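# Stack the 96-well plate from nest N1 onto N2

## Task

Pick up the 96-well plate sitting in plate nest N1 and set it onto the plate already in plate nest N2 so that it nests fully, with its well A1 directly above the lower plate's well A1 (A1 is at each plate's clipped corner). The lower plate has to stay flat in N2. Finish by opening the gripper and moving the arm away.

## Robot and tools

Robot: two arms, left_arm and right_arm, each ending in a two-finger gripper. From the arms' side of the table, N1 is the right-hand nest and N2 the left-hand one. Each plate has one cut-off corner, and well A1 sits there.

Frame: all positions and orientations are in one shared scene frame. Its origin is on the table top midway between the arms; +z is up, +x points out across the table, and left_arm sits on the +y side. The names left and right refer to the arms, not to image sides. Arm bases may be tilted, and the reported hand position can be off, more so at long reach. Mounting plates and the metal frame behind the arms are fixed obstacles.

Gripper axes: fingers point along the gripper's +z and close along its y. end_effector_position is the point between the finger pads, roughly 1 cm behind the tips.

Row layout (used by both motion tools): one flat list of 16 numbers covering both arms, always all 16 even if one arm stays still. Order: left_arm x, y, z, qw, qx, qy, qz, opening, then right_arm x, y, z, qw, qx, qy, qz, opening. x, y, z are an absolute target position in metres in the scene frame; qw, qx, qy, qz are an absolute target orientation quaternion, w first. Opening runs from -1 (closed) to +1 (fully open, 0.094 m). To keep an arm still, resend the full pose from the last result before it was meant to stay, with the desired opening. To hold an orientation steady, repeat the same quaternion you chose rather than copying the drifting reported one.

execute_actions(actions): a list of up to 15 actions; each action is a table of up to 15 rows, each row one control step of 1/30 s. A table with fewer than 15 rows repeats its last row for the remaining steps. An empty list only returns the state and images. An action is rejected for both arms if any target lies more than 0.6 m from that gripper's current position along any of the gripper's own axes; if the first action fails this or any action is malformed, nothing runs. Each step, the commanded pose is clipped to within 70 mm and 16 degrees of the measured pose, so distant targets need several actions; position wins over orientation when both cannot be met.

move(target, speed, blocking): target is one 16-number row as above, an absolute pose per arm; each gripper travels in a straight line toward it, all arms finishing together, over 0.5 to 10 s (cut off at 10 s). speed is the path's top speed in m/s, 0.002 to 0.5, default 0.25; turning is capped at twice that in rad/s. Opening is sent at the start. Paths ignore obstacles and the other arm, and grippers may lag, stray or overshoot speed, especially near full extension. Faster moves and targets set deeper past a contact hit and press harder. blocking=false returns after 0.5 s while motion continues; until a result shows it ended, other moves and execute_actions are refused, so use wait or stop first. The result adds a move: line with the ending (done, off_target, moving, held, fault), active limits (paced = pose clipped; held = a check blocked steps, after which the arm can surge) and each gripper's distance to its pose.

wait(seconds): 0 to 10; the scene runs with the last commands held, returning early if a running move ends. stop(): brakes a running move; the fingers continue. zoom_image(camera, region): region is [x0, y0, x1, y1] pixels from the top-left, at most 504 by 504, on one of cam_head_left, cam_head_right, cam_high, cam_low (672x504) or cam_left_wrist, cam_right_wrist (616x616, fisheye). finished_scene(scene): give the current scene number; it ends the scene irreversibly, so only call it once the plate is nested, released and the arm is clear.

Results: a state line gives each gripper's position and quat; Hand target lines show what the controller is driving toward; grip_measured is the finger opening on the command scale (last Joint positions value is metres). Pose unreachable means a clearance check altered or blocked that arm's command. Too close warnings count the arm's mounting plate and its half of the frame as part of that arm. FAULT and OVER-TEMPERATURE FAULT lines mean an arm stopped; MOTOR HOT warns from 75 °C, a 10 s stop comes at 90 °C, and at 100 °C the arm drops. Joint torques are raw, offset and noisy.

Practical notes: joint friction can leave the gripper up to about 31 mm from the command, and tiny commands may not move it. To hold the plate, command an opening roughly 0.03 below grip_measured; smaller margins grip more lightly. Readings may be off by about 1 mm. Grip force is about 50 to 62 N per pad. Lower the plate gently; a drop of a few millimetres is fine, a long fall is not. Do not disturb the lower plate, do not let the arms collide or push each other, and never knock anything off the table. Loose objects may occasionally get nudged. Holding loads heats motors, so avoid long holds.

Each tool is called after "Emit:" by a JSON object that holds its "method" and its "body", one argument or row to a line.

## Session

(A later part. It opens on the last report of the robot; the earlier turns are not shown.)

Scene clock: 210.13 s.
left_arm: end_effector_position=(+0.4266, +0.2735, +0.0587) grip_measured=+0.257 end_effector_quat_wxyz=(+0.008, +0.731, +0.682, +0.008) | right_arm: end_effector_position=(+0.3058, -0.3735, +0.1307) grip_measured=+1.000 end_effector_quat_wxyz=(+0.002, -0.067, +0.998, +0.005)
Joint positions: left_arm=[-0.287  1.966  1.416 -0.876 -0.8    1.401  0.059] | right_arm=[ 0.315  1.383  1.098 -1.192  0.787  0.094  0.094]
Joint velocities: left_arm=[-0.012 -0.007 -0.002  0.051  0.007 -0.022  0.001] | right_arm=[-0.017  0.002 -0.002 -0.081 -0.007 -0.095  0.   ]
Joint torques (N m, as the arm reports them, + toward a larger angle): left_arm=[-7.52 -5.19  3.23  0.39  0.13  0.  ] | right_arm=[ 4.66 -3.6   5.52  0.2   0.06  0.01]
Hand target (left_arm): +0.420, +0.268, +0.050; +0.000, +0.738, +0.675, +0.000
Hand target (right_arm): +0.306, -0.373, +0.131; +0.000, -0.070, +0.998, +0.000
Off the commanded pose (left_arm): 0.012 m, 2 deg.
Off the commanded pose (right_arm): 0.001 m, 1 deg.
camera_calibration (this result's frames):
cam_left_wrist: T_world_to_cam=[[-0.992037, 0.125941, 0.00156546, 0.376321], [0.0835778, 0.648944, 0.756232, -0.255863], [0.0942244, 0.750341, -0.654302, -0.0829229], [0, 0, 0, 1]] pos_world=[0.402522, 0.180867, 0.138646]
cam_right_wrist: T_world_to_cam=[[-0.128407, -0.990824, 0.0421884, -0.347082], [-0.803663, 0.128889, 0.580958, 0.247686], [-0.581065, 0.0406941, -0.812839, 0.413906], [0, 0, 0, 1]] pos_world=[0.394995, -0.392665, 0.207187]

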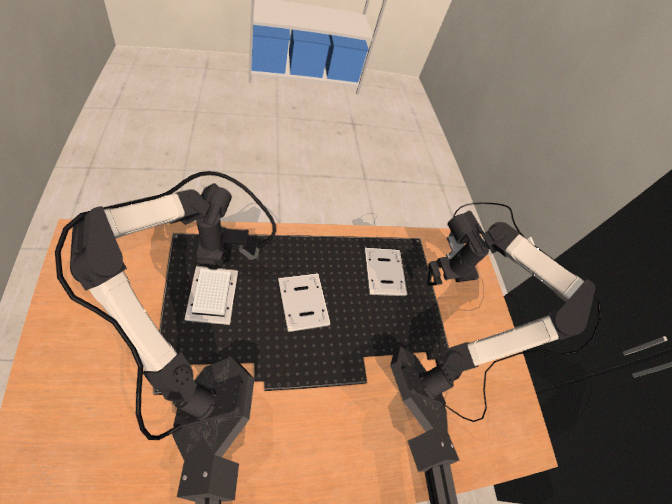

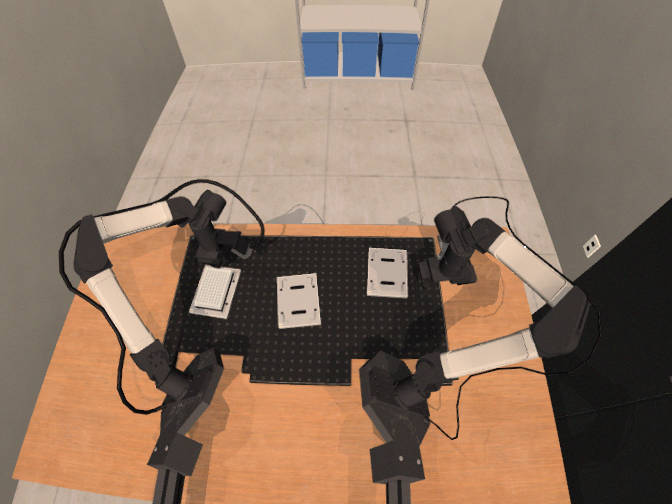

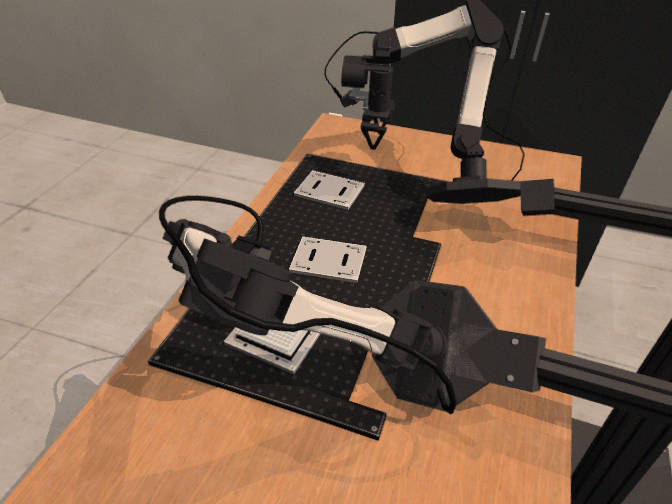

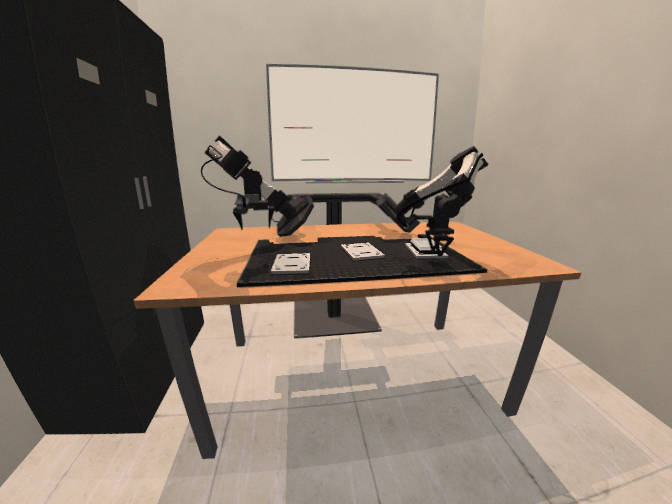

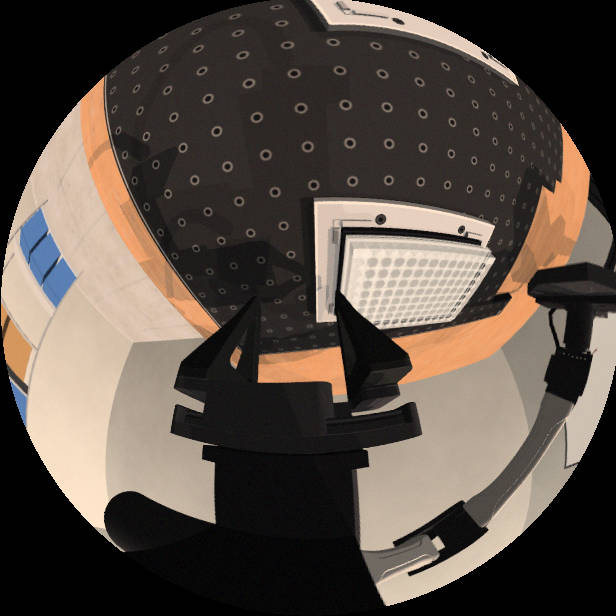

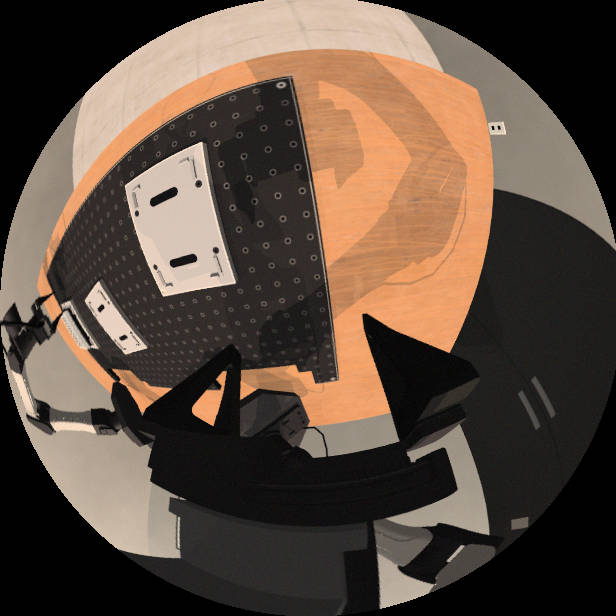

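It slid about 2 mm, and the far end looks like it dropped in. One more small push to confirm.

Emit:
{"method": "execute_actions", "body": {
  "actions": [
    [[0.420,0.268,0.050,0,0.738,0.675,0,0.295,0.306,-0.373,0.131,0,-0.07,0.997,0,1]],
    [[0.420,0.268,0.050,0,0.738,0.675,0,0,0.306,-0.373,0.131,0,-0.07,0.997,0,1]]
  ]
}}

Emit:
{"method": "zoom_image", "body": {
  "camera": "cam_left_wrist",
  "region": [300,190,510,350]
}}

Emit:
{"method": "move", "body": {
  "target": [0.44,0.30,0.16,0,0.74,0.672,0,0,0.306,-0.373,0.131,0,-0.07,0.997,0,1],
  "speed": 0.15
}}

Emit:
{"method": "zoom_image", "body": {
  "camera": "cam_low",
  "region": [395,215,465,270]
}}

Emit:
{"method": "zoom_image", "body": {
  "camera": "cam_high",
  "region": [210,290,340,385]
}}

Scene clock: 217.47 s.
left_arm: end_effector_position=(+0.4266, +0.2735, +0.0587) grip_measured=+0.003 end_effector_quat_wxyz=(+0.008, +0.731, +0.682, +0.008) | right_arm: end_effector_position=(+0.3058, -0.3735, +0.1307) grip_measured=+1.000 end_effector_quat_wxyz=(+0.002, -0.067, +0.998, +0.005)
Joint positions: left_arm=[-0.287  1.966  1.416 -0.876 -0.8    1.401  0.047] | right_arm=[ 0.315  1.383  1.098 -1.192  0.787  0.094  0.094]
Joint velocities: left_arm=[-0.012 -0.007  0.012  0.007  0.007  0.066 -0.   ] | right_arm=[ 0.002 -0.002 -0.002 -0.037 -0.007 -0.022  0.   ]
Joint torques (N m, as the arm reports them, + toward a larger angle): left_arm=[-7.52 -5.25  3.2   0.39  0.13  0.  ] | right_arm=[ 4.66 -3.59  5.52  0.2   0.07  0.01]
Hand target (left_arm): +0.420, +0.268, +0.050; +0.000, +0.738, +0.675, +0.000
Hand target (right_arm): +0.306, -0.373, +0.131; +0.000, -0.070, +0.998, +0.000
Off the commanded pose (left_arm): 0.012 m, 2 deg.
Off the commanded pose (right_arm): 0.001 m, 1 deg.
camera_calibration (this result's frames):
cam_left_wrist: T_world_to_cam=[[-0.992037, 0.125941, 0.00156546, 0.376321], [0.0835778, 0.648944, 0.756232, -0.255863], [0.0942244, 0.750341, -0.654302, -0.0829229], [0, 0, 0, 1]] pos_world=[0.402522, 0.180867, 0.138646]
cam_right_wrist: T_world_to_cam=[[-0.128407, -0.990824, 0.0421884, -0.347082], [-0.803663, 0.128889, 0.580958, 0.247686], [-0.581065, 0.0406941, -0.812839, 0.413906], [0, 0, 0, 1]] pos_world=[0.394995, -0.392665, 0.207187]

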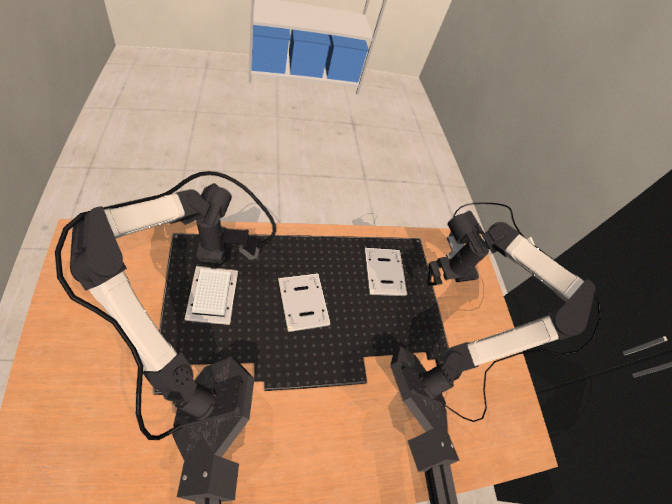

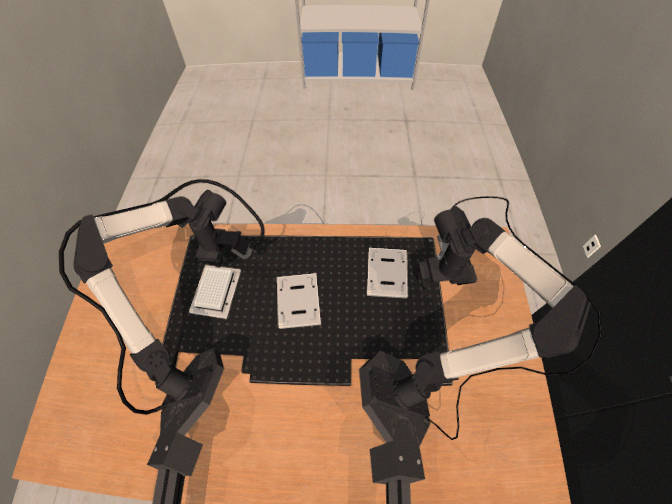

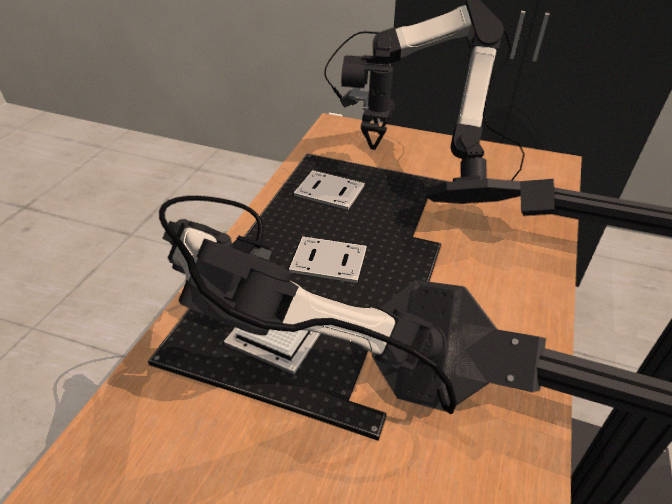

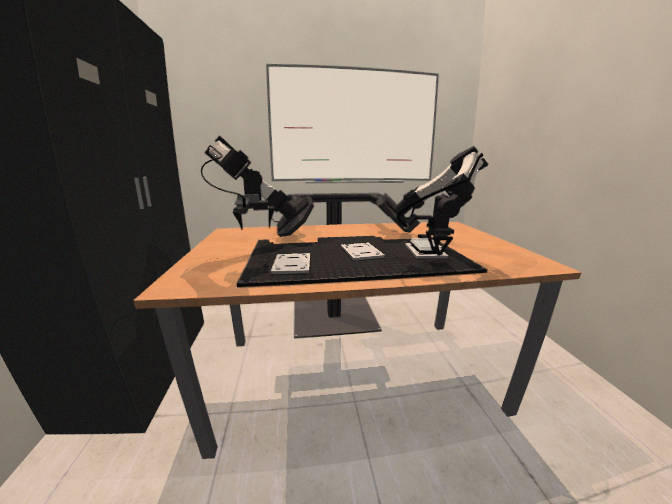

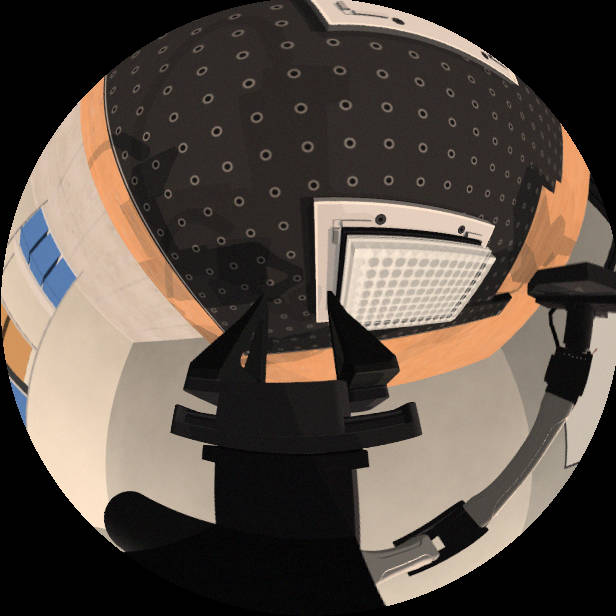

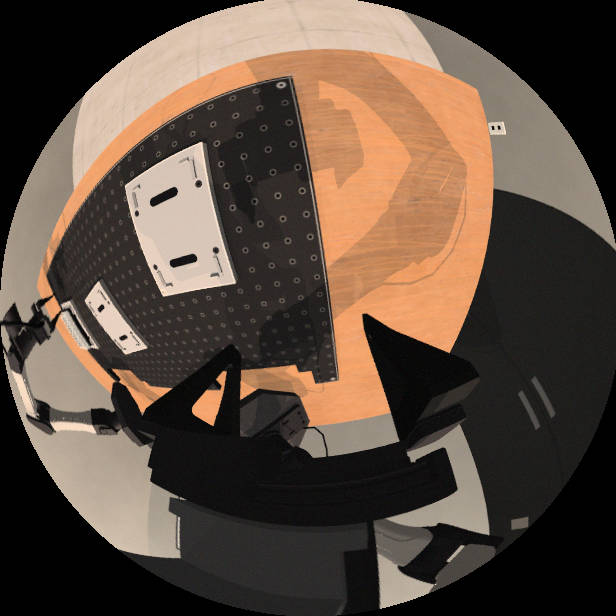

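Region (300, 190, 510, 350) of cam_left_wrist's 616x616 image, scaled by 2.400, with more detail than that image has; it fills the top 384 rows of this view, and the rest is white.

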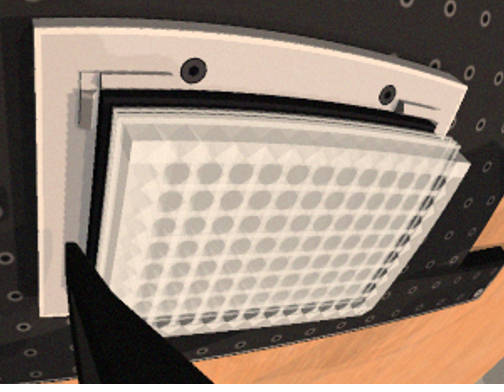

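Scene clock: 218.83 s.
left_arm: end_effector_position=(+0.4374, +0.2993, +0.1568) grip_measured=+0.003 end_effector_quat_wxyz=(+0.003, +0.742, +0.670, +0.001) | right_arm: end_effector_position=(+0.3058, -0.3735, +0.1307) grip_measured=+1.000 end_effector_quat_wxyz=(+0.002, -0.067, +0.998, +0.005)
Joint positions: left_arm=[-0.421  1.966  1.779 -1.4   -0.8    1.225  0.047] | right_arm=[ 0.315  1.383  1.098 -1.192  0.787  0.094  0.094]
Joint velocities: left_arm=[ 0.002 -0.002  0.012  0.081  0.007 -0.066 -0.   ] | right_arm=[ 0.012 -0.017 -0.012 -0.037  0.037 -0.037  0.   ]
Joint torques (N m, as the arm reports them, + toward a larger angle): left_arm=[-8.37 -5.62  6.36  0.05  0.1  -0.14] | right_arm=[ 4.66 -3.59  5.54  0.2   0.07  0.01]
Hand target (left_arm): +0.439, +0.300, +0.160; +0.003, +0.740, +0.672, -0.000
Hand target (right_arm): +0.306, -0.373, +0.131; +0.000, -0.070, +0.998, +0.000
Off the commanded pose (left_arm): 0.004 m, 0 deg.
Off the commanded pose (right_arm): 0.001 m, 1 deg.
move: done
camera_calibration (this result's frames):
cam_left_wrist: T_world_to_cam=[[-0.987263, 0.157957, 0.0190122, 0.369193], [0.118074, 0.647349, 0.752993, -0.361864], [0.106633, 0.745647, -0.657754, -0.0425951], [0, 0, 0, 1]] pos_world=[0.411759, 0.207696, 0.237444]
cam_right_wrist: T_world_to_cam=[[-0.128407, -0.990824, 0.0421884, -0.347082], [-0.803663, 0.128889, 0.580958, 0.247686], [-0.581065, 0.0406941, -0.812839, 0.413906], [0, 0, 0, 1]] pos_world=[0.394995, -0.392665, 0.207187]

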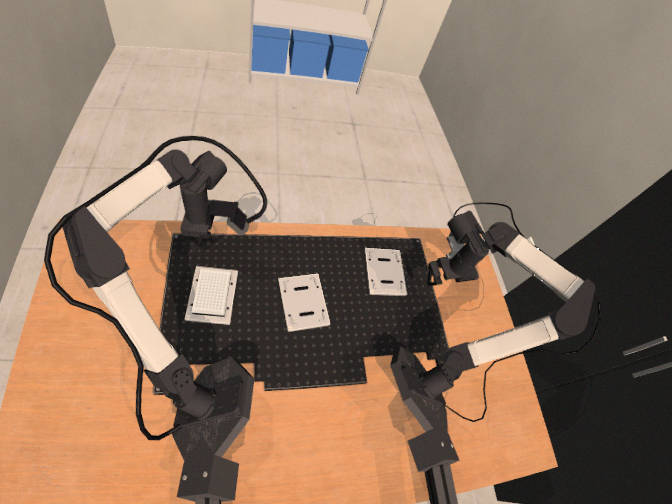

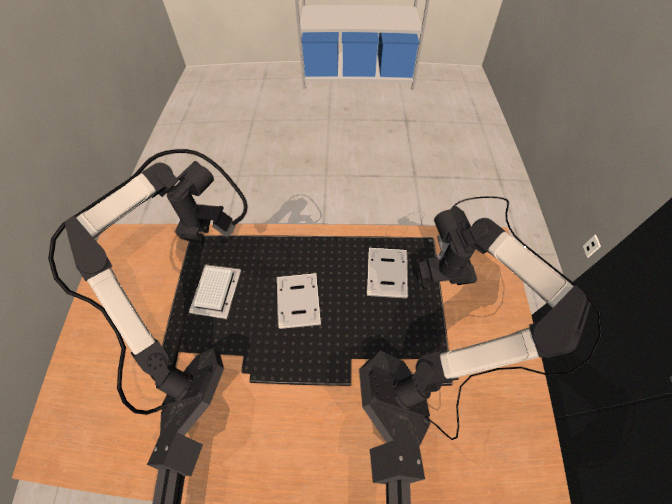

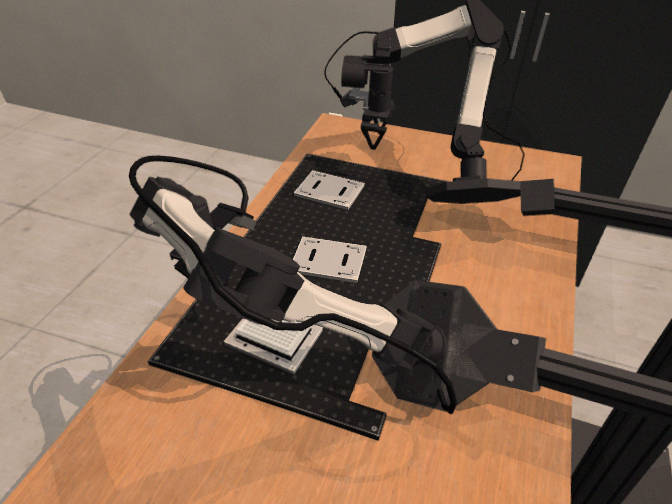

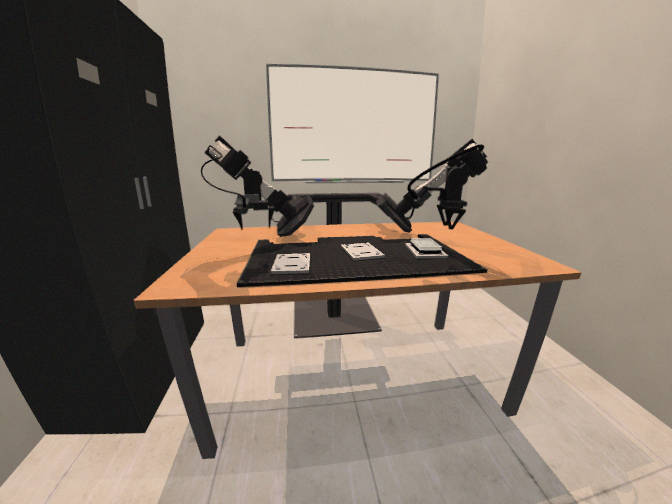

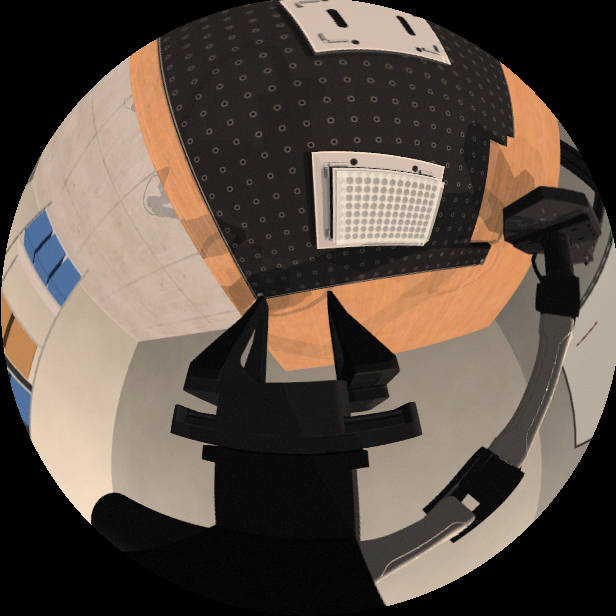

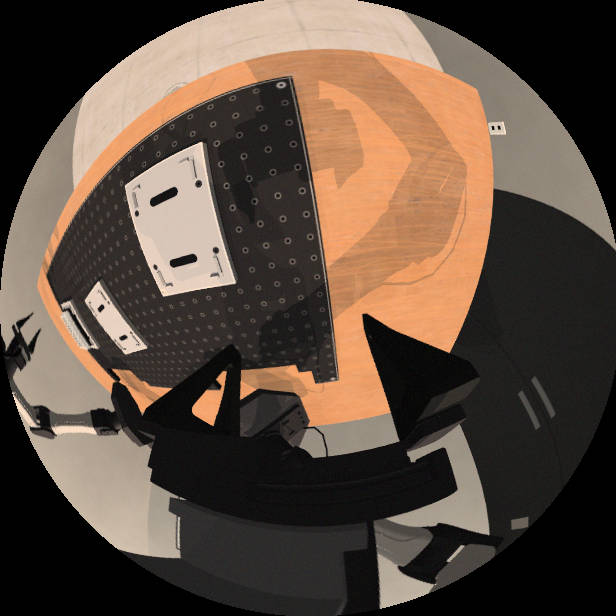

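Region (395, 215, 465, 270) of cam_low's 672x504 image, scaled by 7.200, with more detail than that image has; it fills the top 396 rows of this view, and the rest is white.

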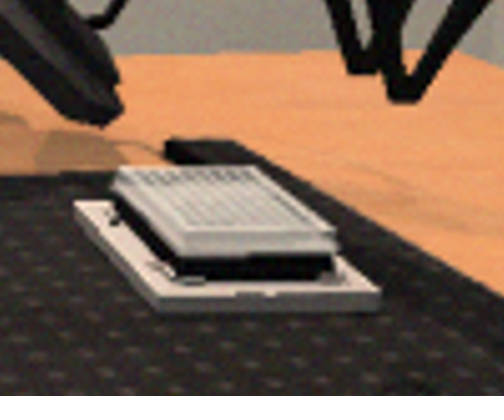

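Region (210, 290, 340, 385) of cam_high's 672x504 image, scaled by 3.877, with more detail than that image has; it fills the top 368 rows of this view, and the rest is white.

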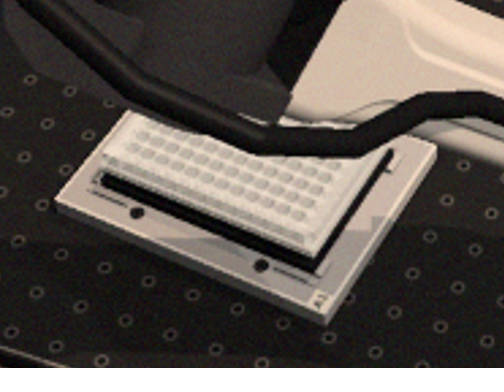

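Emit:
{"method": "move", "body": {
  "target": [0.345,0.372,0.10,0,0.74,0.672,0,0,0.306,-0.373,0.131,0,-0.07,0.997,0,1],
  "speed": 0.15
}}

Emit:
{"method": "zoom_image", "body": {
  "camera": "cam_left_wrist",
  "region": [185,50,435,260]
}}

Scene clock: 224.53 s.
left_arm: end_effector_position=(+0.3488, +0.3731, +0.0995) grip_measured=+0.003 end_effector_quat_wxyz=(-0.010, +0.741, +0.671, +0.003) | right_arm: end_effector_position=(+0.3058, -0.3735, +0.1307) grip_measured=+1.000 end_effector_quat_wxyz=(+0.002, -0.067, +0.998, +0.005)
Joint positions: left_arm=[-0.202  1.517  1.17  -1.043 -0.799  1.515  0.047] | right_arm=[ 0.315  1.383  1.098 -1.192  0.787  0.094  0.094]
Joint velocities: left_arm=[-0.002 -0.012  0.002  0.037  0.051  0.081 -0.   ] | right_arm=[-0.012  0.002  0.007 -0.007  0.007  0.007  0.   ]
Joint torques (N m, as the arm reports them, + toward a larger angle): left_arm=[-4.48 -5.98  2.71  0.45  0.19  0.07] | right_arm=[ 4.66 -3.59  5.52  0.2   0.07  0.01]
Hand target (left_arm): +0.345, +0.373, +0.098; -0.004, +0.740, +0.672, +0.001
Hand target (right_arm): +0.306, -0.373, +0.131; +0.000, -0.070, +0.998, +0.000
Off the commanded pose (left_arm): 0.004 m, 1 deg.
Off the commanded pose (right_arm): 0.001 m, 1 deg.
move: done
camera_calibration (this result's frames):
cam_left_wrist: T_world_to_cam=[[-0.987354, 0.15439, 0.0360106, 0.270804], [0.126594, 0.631087, 0.765312, -0.354133], [0.0954305, 0.760192, -0.642651, -0.128917], [0, 0, 0, 1]] pos_world=[0.324513, 0.279682, 0.178422]
cam_right_wrist: T_world_to_cam=[[-0.128407, -0.990824, 0.0421884, -0.347082], [-0.803663, 0.128889, 0.580958, 0.247686], [-0.581065, 0.0406941, -0.812839, 0.413906], [0, 0, 0, 1]] pos_world=[0.394995, -0.392665, 0.207187]

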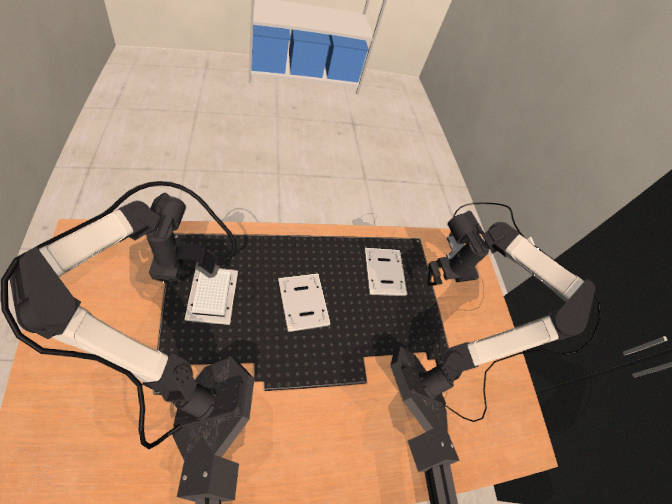

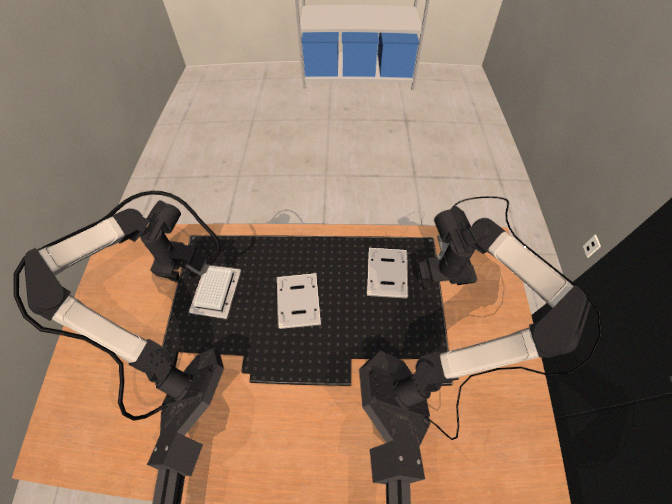

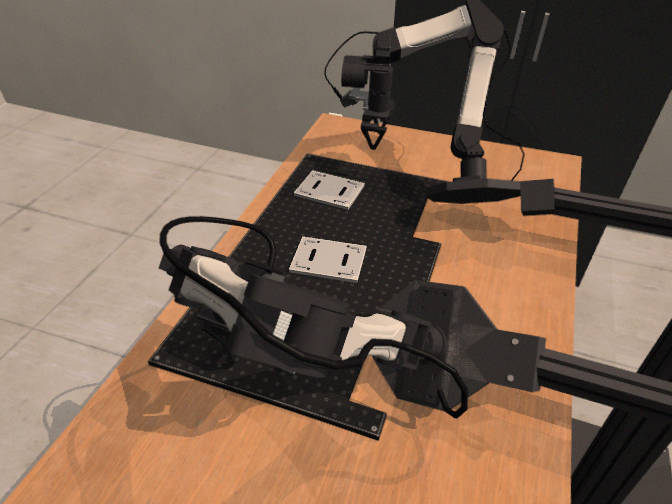

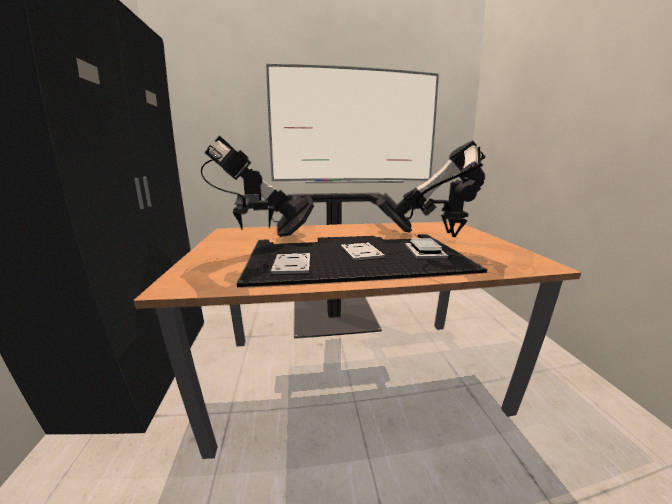

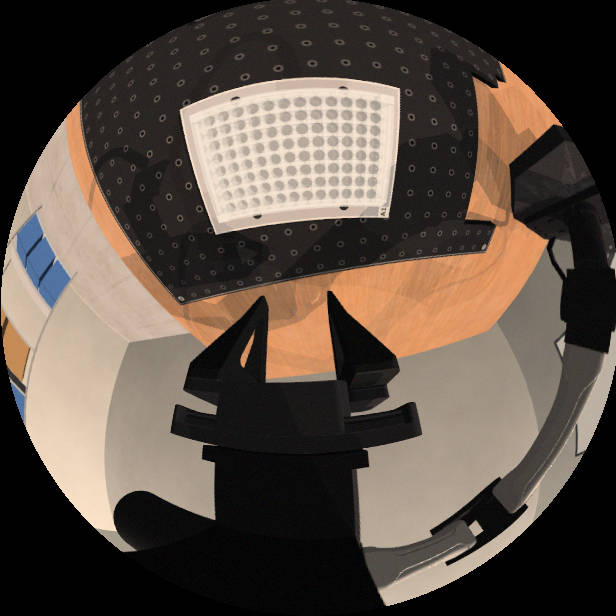

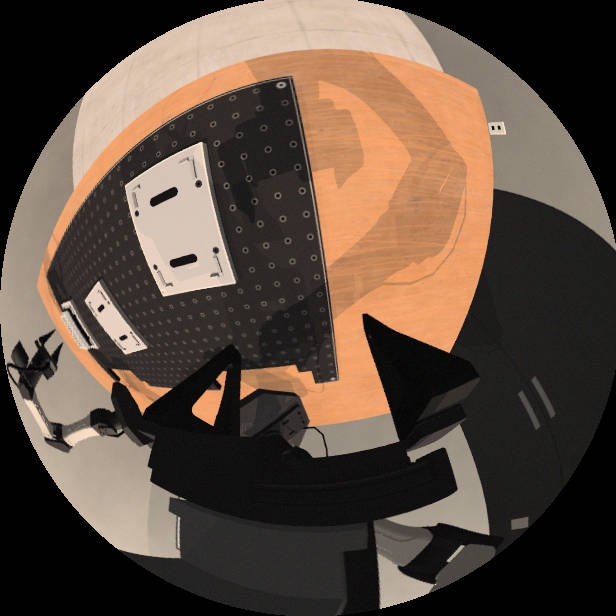

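Region (185, 50, 435, 260) of cam_left_wrist's 616x616 image, scaled by 2.016, with more detail than that image has; it fills the top 423 rows of this view, and the rest is white.

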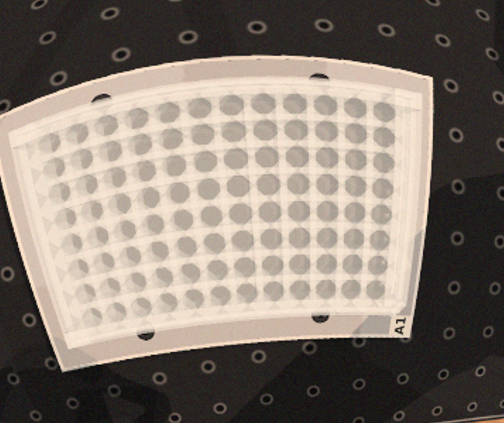

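Emit:
{"method": "move", "body": {
  "target": [0.218,0.285,0.11,0,0.74,0.672,0,-0.9,0.306,-0.373,0.131,0,-0.07,0.997,0,1],
  "speed": 0.2
}}

Emit:
{"method": "move", "body": {
  "target": [0.22,0.284,0.05,0,0.74,0.672,0,-0.9,0.306,-0.373,0.131,0,-0.07,0.997,0,1],
  "speed": 0.07
}}

Emit:
{"method": "zoom_image", "body": {
  "camera": "cam_left_wrist",
  "region": [90,190,300,370]
}}

Scene clock: 232.93 s.
left_arm: end_effector_position=(+0.2273, +0.2824, +0.1096) grip_measured=-0.898 end_effector_quat_wxyz=(+0.015, +0.735, +0.678, +0.003) | right_arm: end_effector_position=(+0.3058, -0.3735, +0.1307) grip_measured=+1.000 end_effector_quat_wxyz=(+0.002, -0.067, +0.998, +0.005)
Joint positions: left_arm=[-0.636  1.4    0.713 -1.079 -0.774  0.926  0.005] | right_arm=[ 0.315  1.383  1.098 -1.192  0.787  0.094  0.094]
Joint velocities: left_arm=[ 0.017 -0.012  0.007 -0.051 -0.081 -0.037  0.002] | right_arm=[ 0.002  0.002 -0.022  0.051  0.051 -0.095  0.   ]
Joint torques (N m, as the arm reports them, + toward a larger angle): left_arm=[-4.2  -1.54  3.61  0.17  0.18 -0.15] | right_arm=[ 4.66 -3.59  5.52  0.2   0.07  0.01]
Hand target (left_arm): +0.219, +0.283, +0.108; +0.007, +0.740, +0.672, -0.003
Hand target (right_arm): +0.306, -0.373, +0.131; +0.000, -0.070, +0.998, +0.000
Off the commanded pose (left_arm): 0.010 m, 2 deg.
Off the commanded pose (right_arm): 0.001 m, 1 deg.
move: done
camera_calibration (this result's frames):
cam_left_wrist: T_world_to_cam=[[-0.990583, 0.136887, -0.0026091, 0.174357], [0.0895611, 0.662289, 0.743876, -0.287262], [0.103555, 0.736638, -0.668313, -0.034237], [0, 0, 0, 1]] pos_world=[0.201988, 0.191604, 0.191261]
cam_right_wrist: T_world_to_cam=[[-0.128407, -0.990824, 0.0421884, -0.347082], [-0.803663, 0.128889, 0.580958, 0.247686], [-0.581065, 0.0406941, -0.812839, 0.413906], [0, 0, 0, 1]] pos_world=[0.394995, -0.392665, 0.207187]

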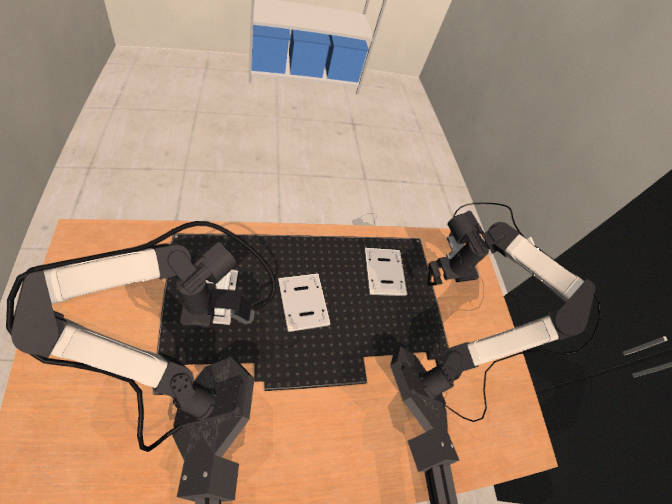

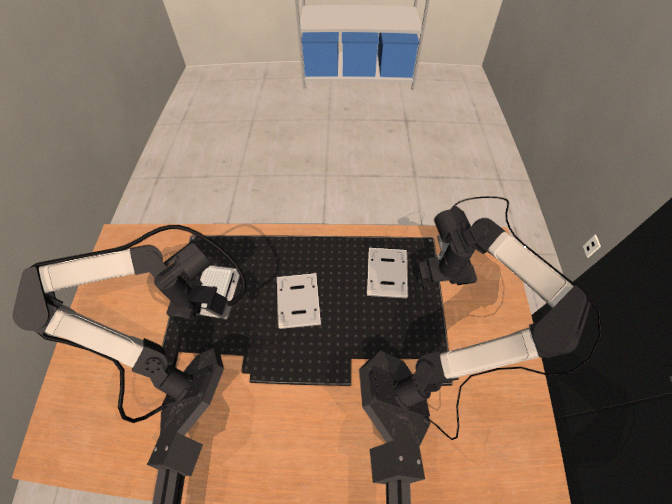

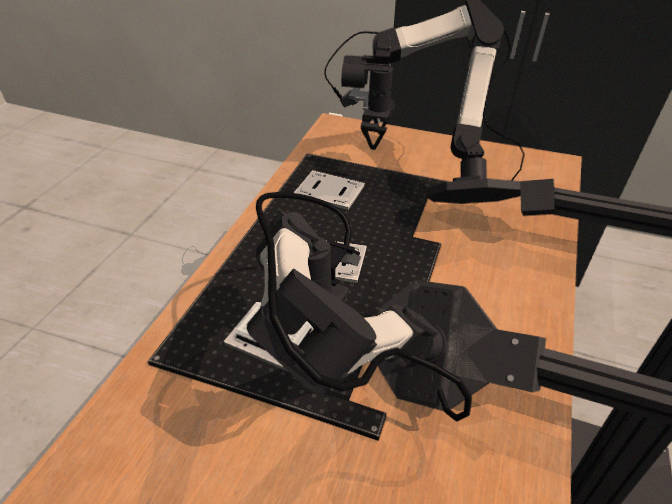

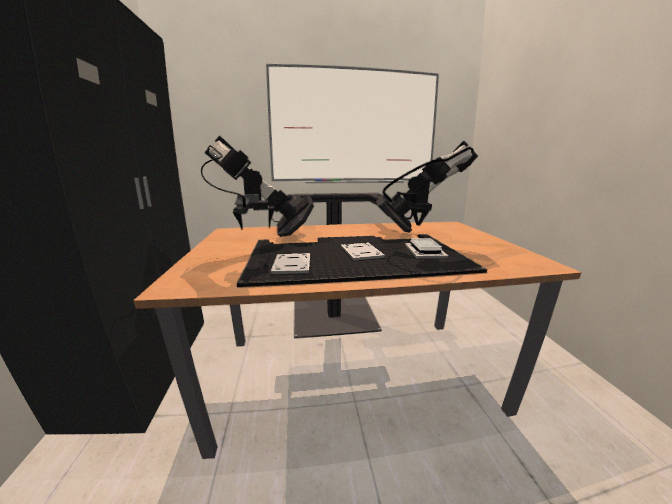

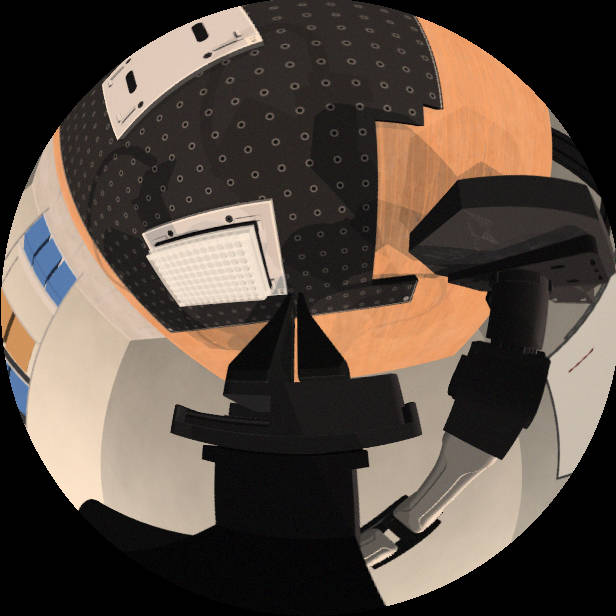

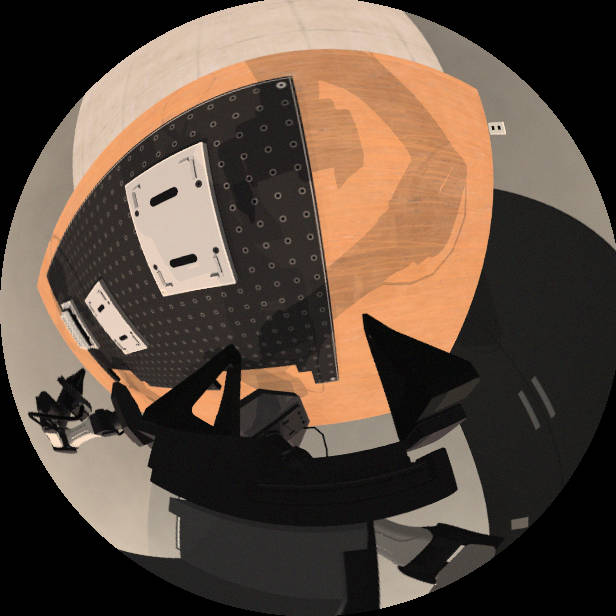

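Scene clock: 234.37 s.
left_arm: end_effector_position=(+0.2290, +0.2858, +0.0584) grip_measured=-0.898 end_effector_quat_wxyz=(+0.011, +0.730, +0.683, +0.003) | right_arm: end_effector_position=(+0.3058, -0.3735, +0.1307) grip_measured=+1.000 end_effector_quat_wxyz=(+0.002, -0.067, +0.998, +0.005)
Joint positions: left_arm=[-0.428  1.4    0.567 -0.736 -0.797  1.197  0.005] | right_arm=[ 0.315  1.383  1.098 -1.192  0.787  0.094  0.094]
Joint velocities: left_arm=[ 0.022 -0.012 -0.002 -0.081 -0.022  0.022  0.   ] | right_arm=[ 0.017  0.007 -0.002  0.051  0.007  0.022  0.   ]
Joint torques (N m, as the arm reports them, + toward a larger angle): left_arm=[-2.74 -0.27  2.16  0.54 -0.02  0.05] | right_arm=[ 4.66 -3.59  5.53  0.2   0.07  0.01]
Hand target (left_arm): +0.221, +0.285, +0.051; -0.003, +0.740, +0.672, +0.002
Hand target (right_arm): +0.306, -0.373, +0.131; +0.000, -0.070, +0.998, +0.000
Off the commanded pose (left_arm): 0.012 m, 2 deg.
Off the commanded pose (right_arm): 0.001 m, 1 deg.
move: off_target (left_arm)
camera_calibration (this result's frames):
cam_left_wrist: T_world_to_cam=[[-0.99241, 0.122927, 0.00336707, 0.179517], [0.0841236, 0.658665, 0.747719, -0.249594], [0.0896968, 0.742327, -0.664007, -0.0698248], [0, 0, 0, 1]] pos_world=[0.205415, 0.194164, 0.139658]
cam_right_wrist: T_world_to_cam=[[-0.128407, -0.990824, 0.0421884, -0.347082], [-0.803663, 0.128889, 0.580958, 0.247686], [-0.581065, 0.0406941, -0.812839, 0.413906], [0, 0, 0, 1]] pos_world=[0.394995, -0.392665, 0.207187]

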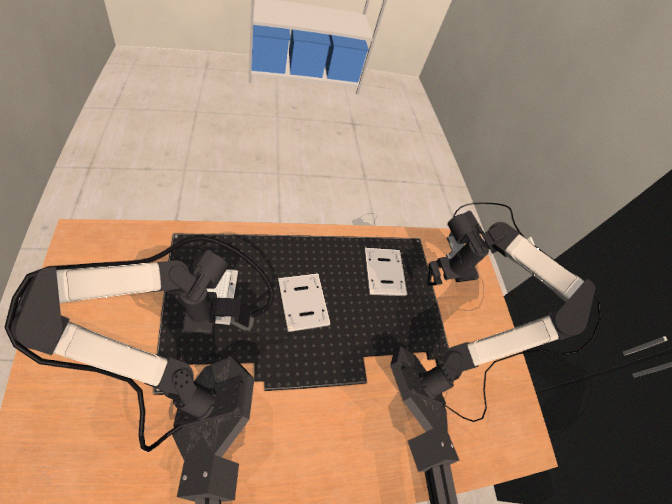

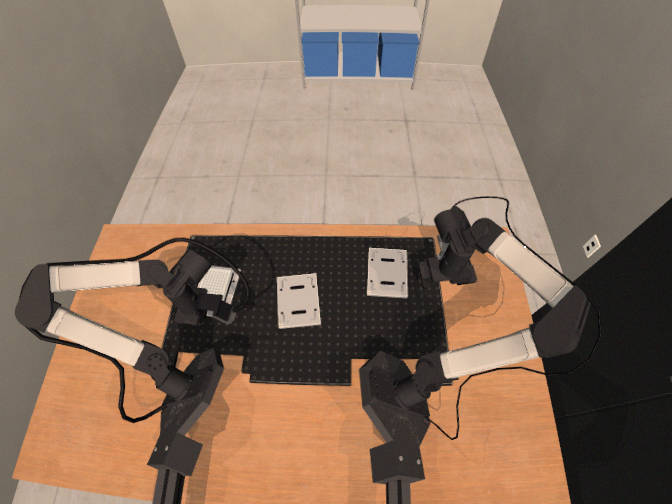

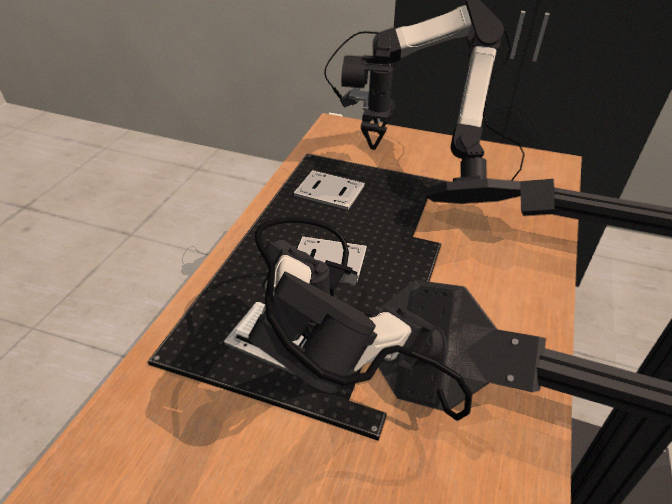

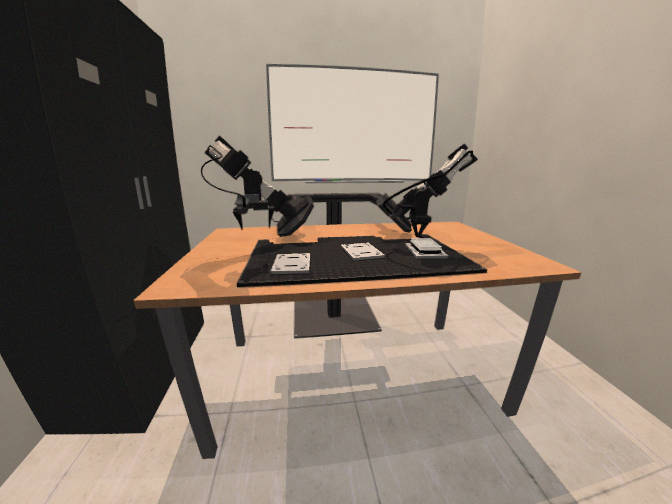

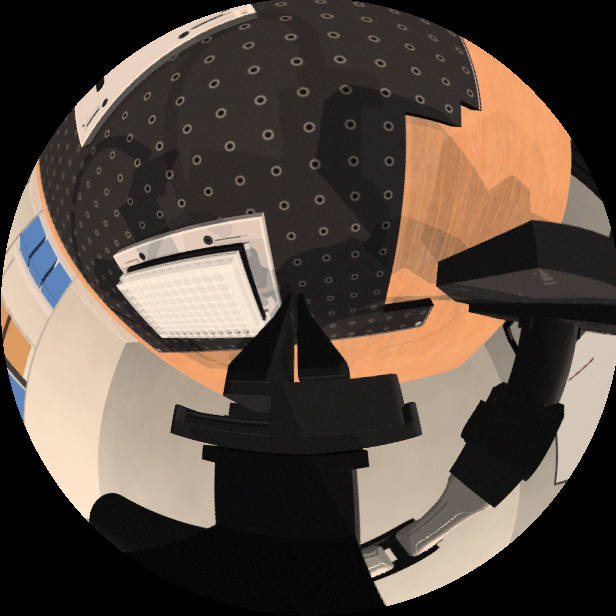

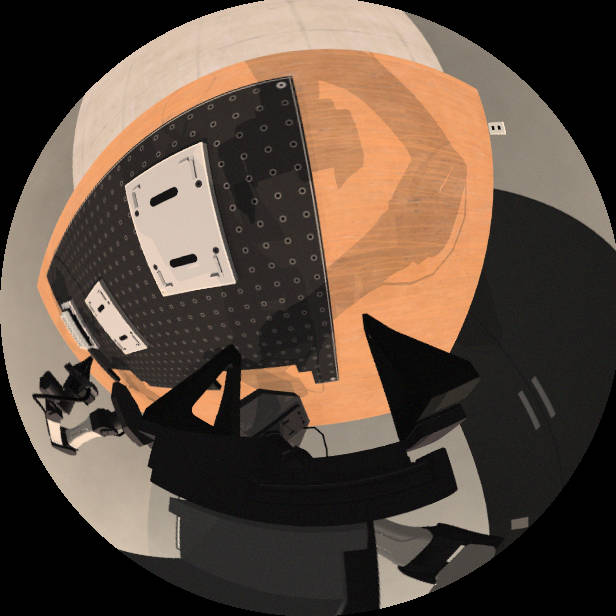

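Region (90, 190, 300, 370) of cam_left_wrist's 616x616 image, scaled by 2.400, with more detail than that image has; it fills the top 432 rows of this view, and the rest is white.

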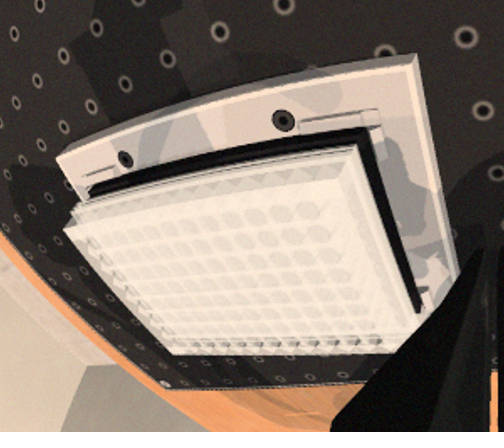

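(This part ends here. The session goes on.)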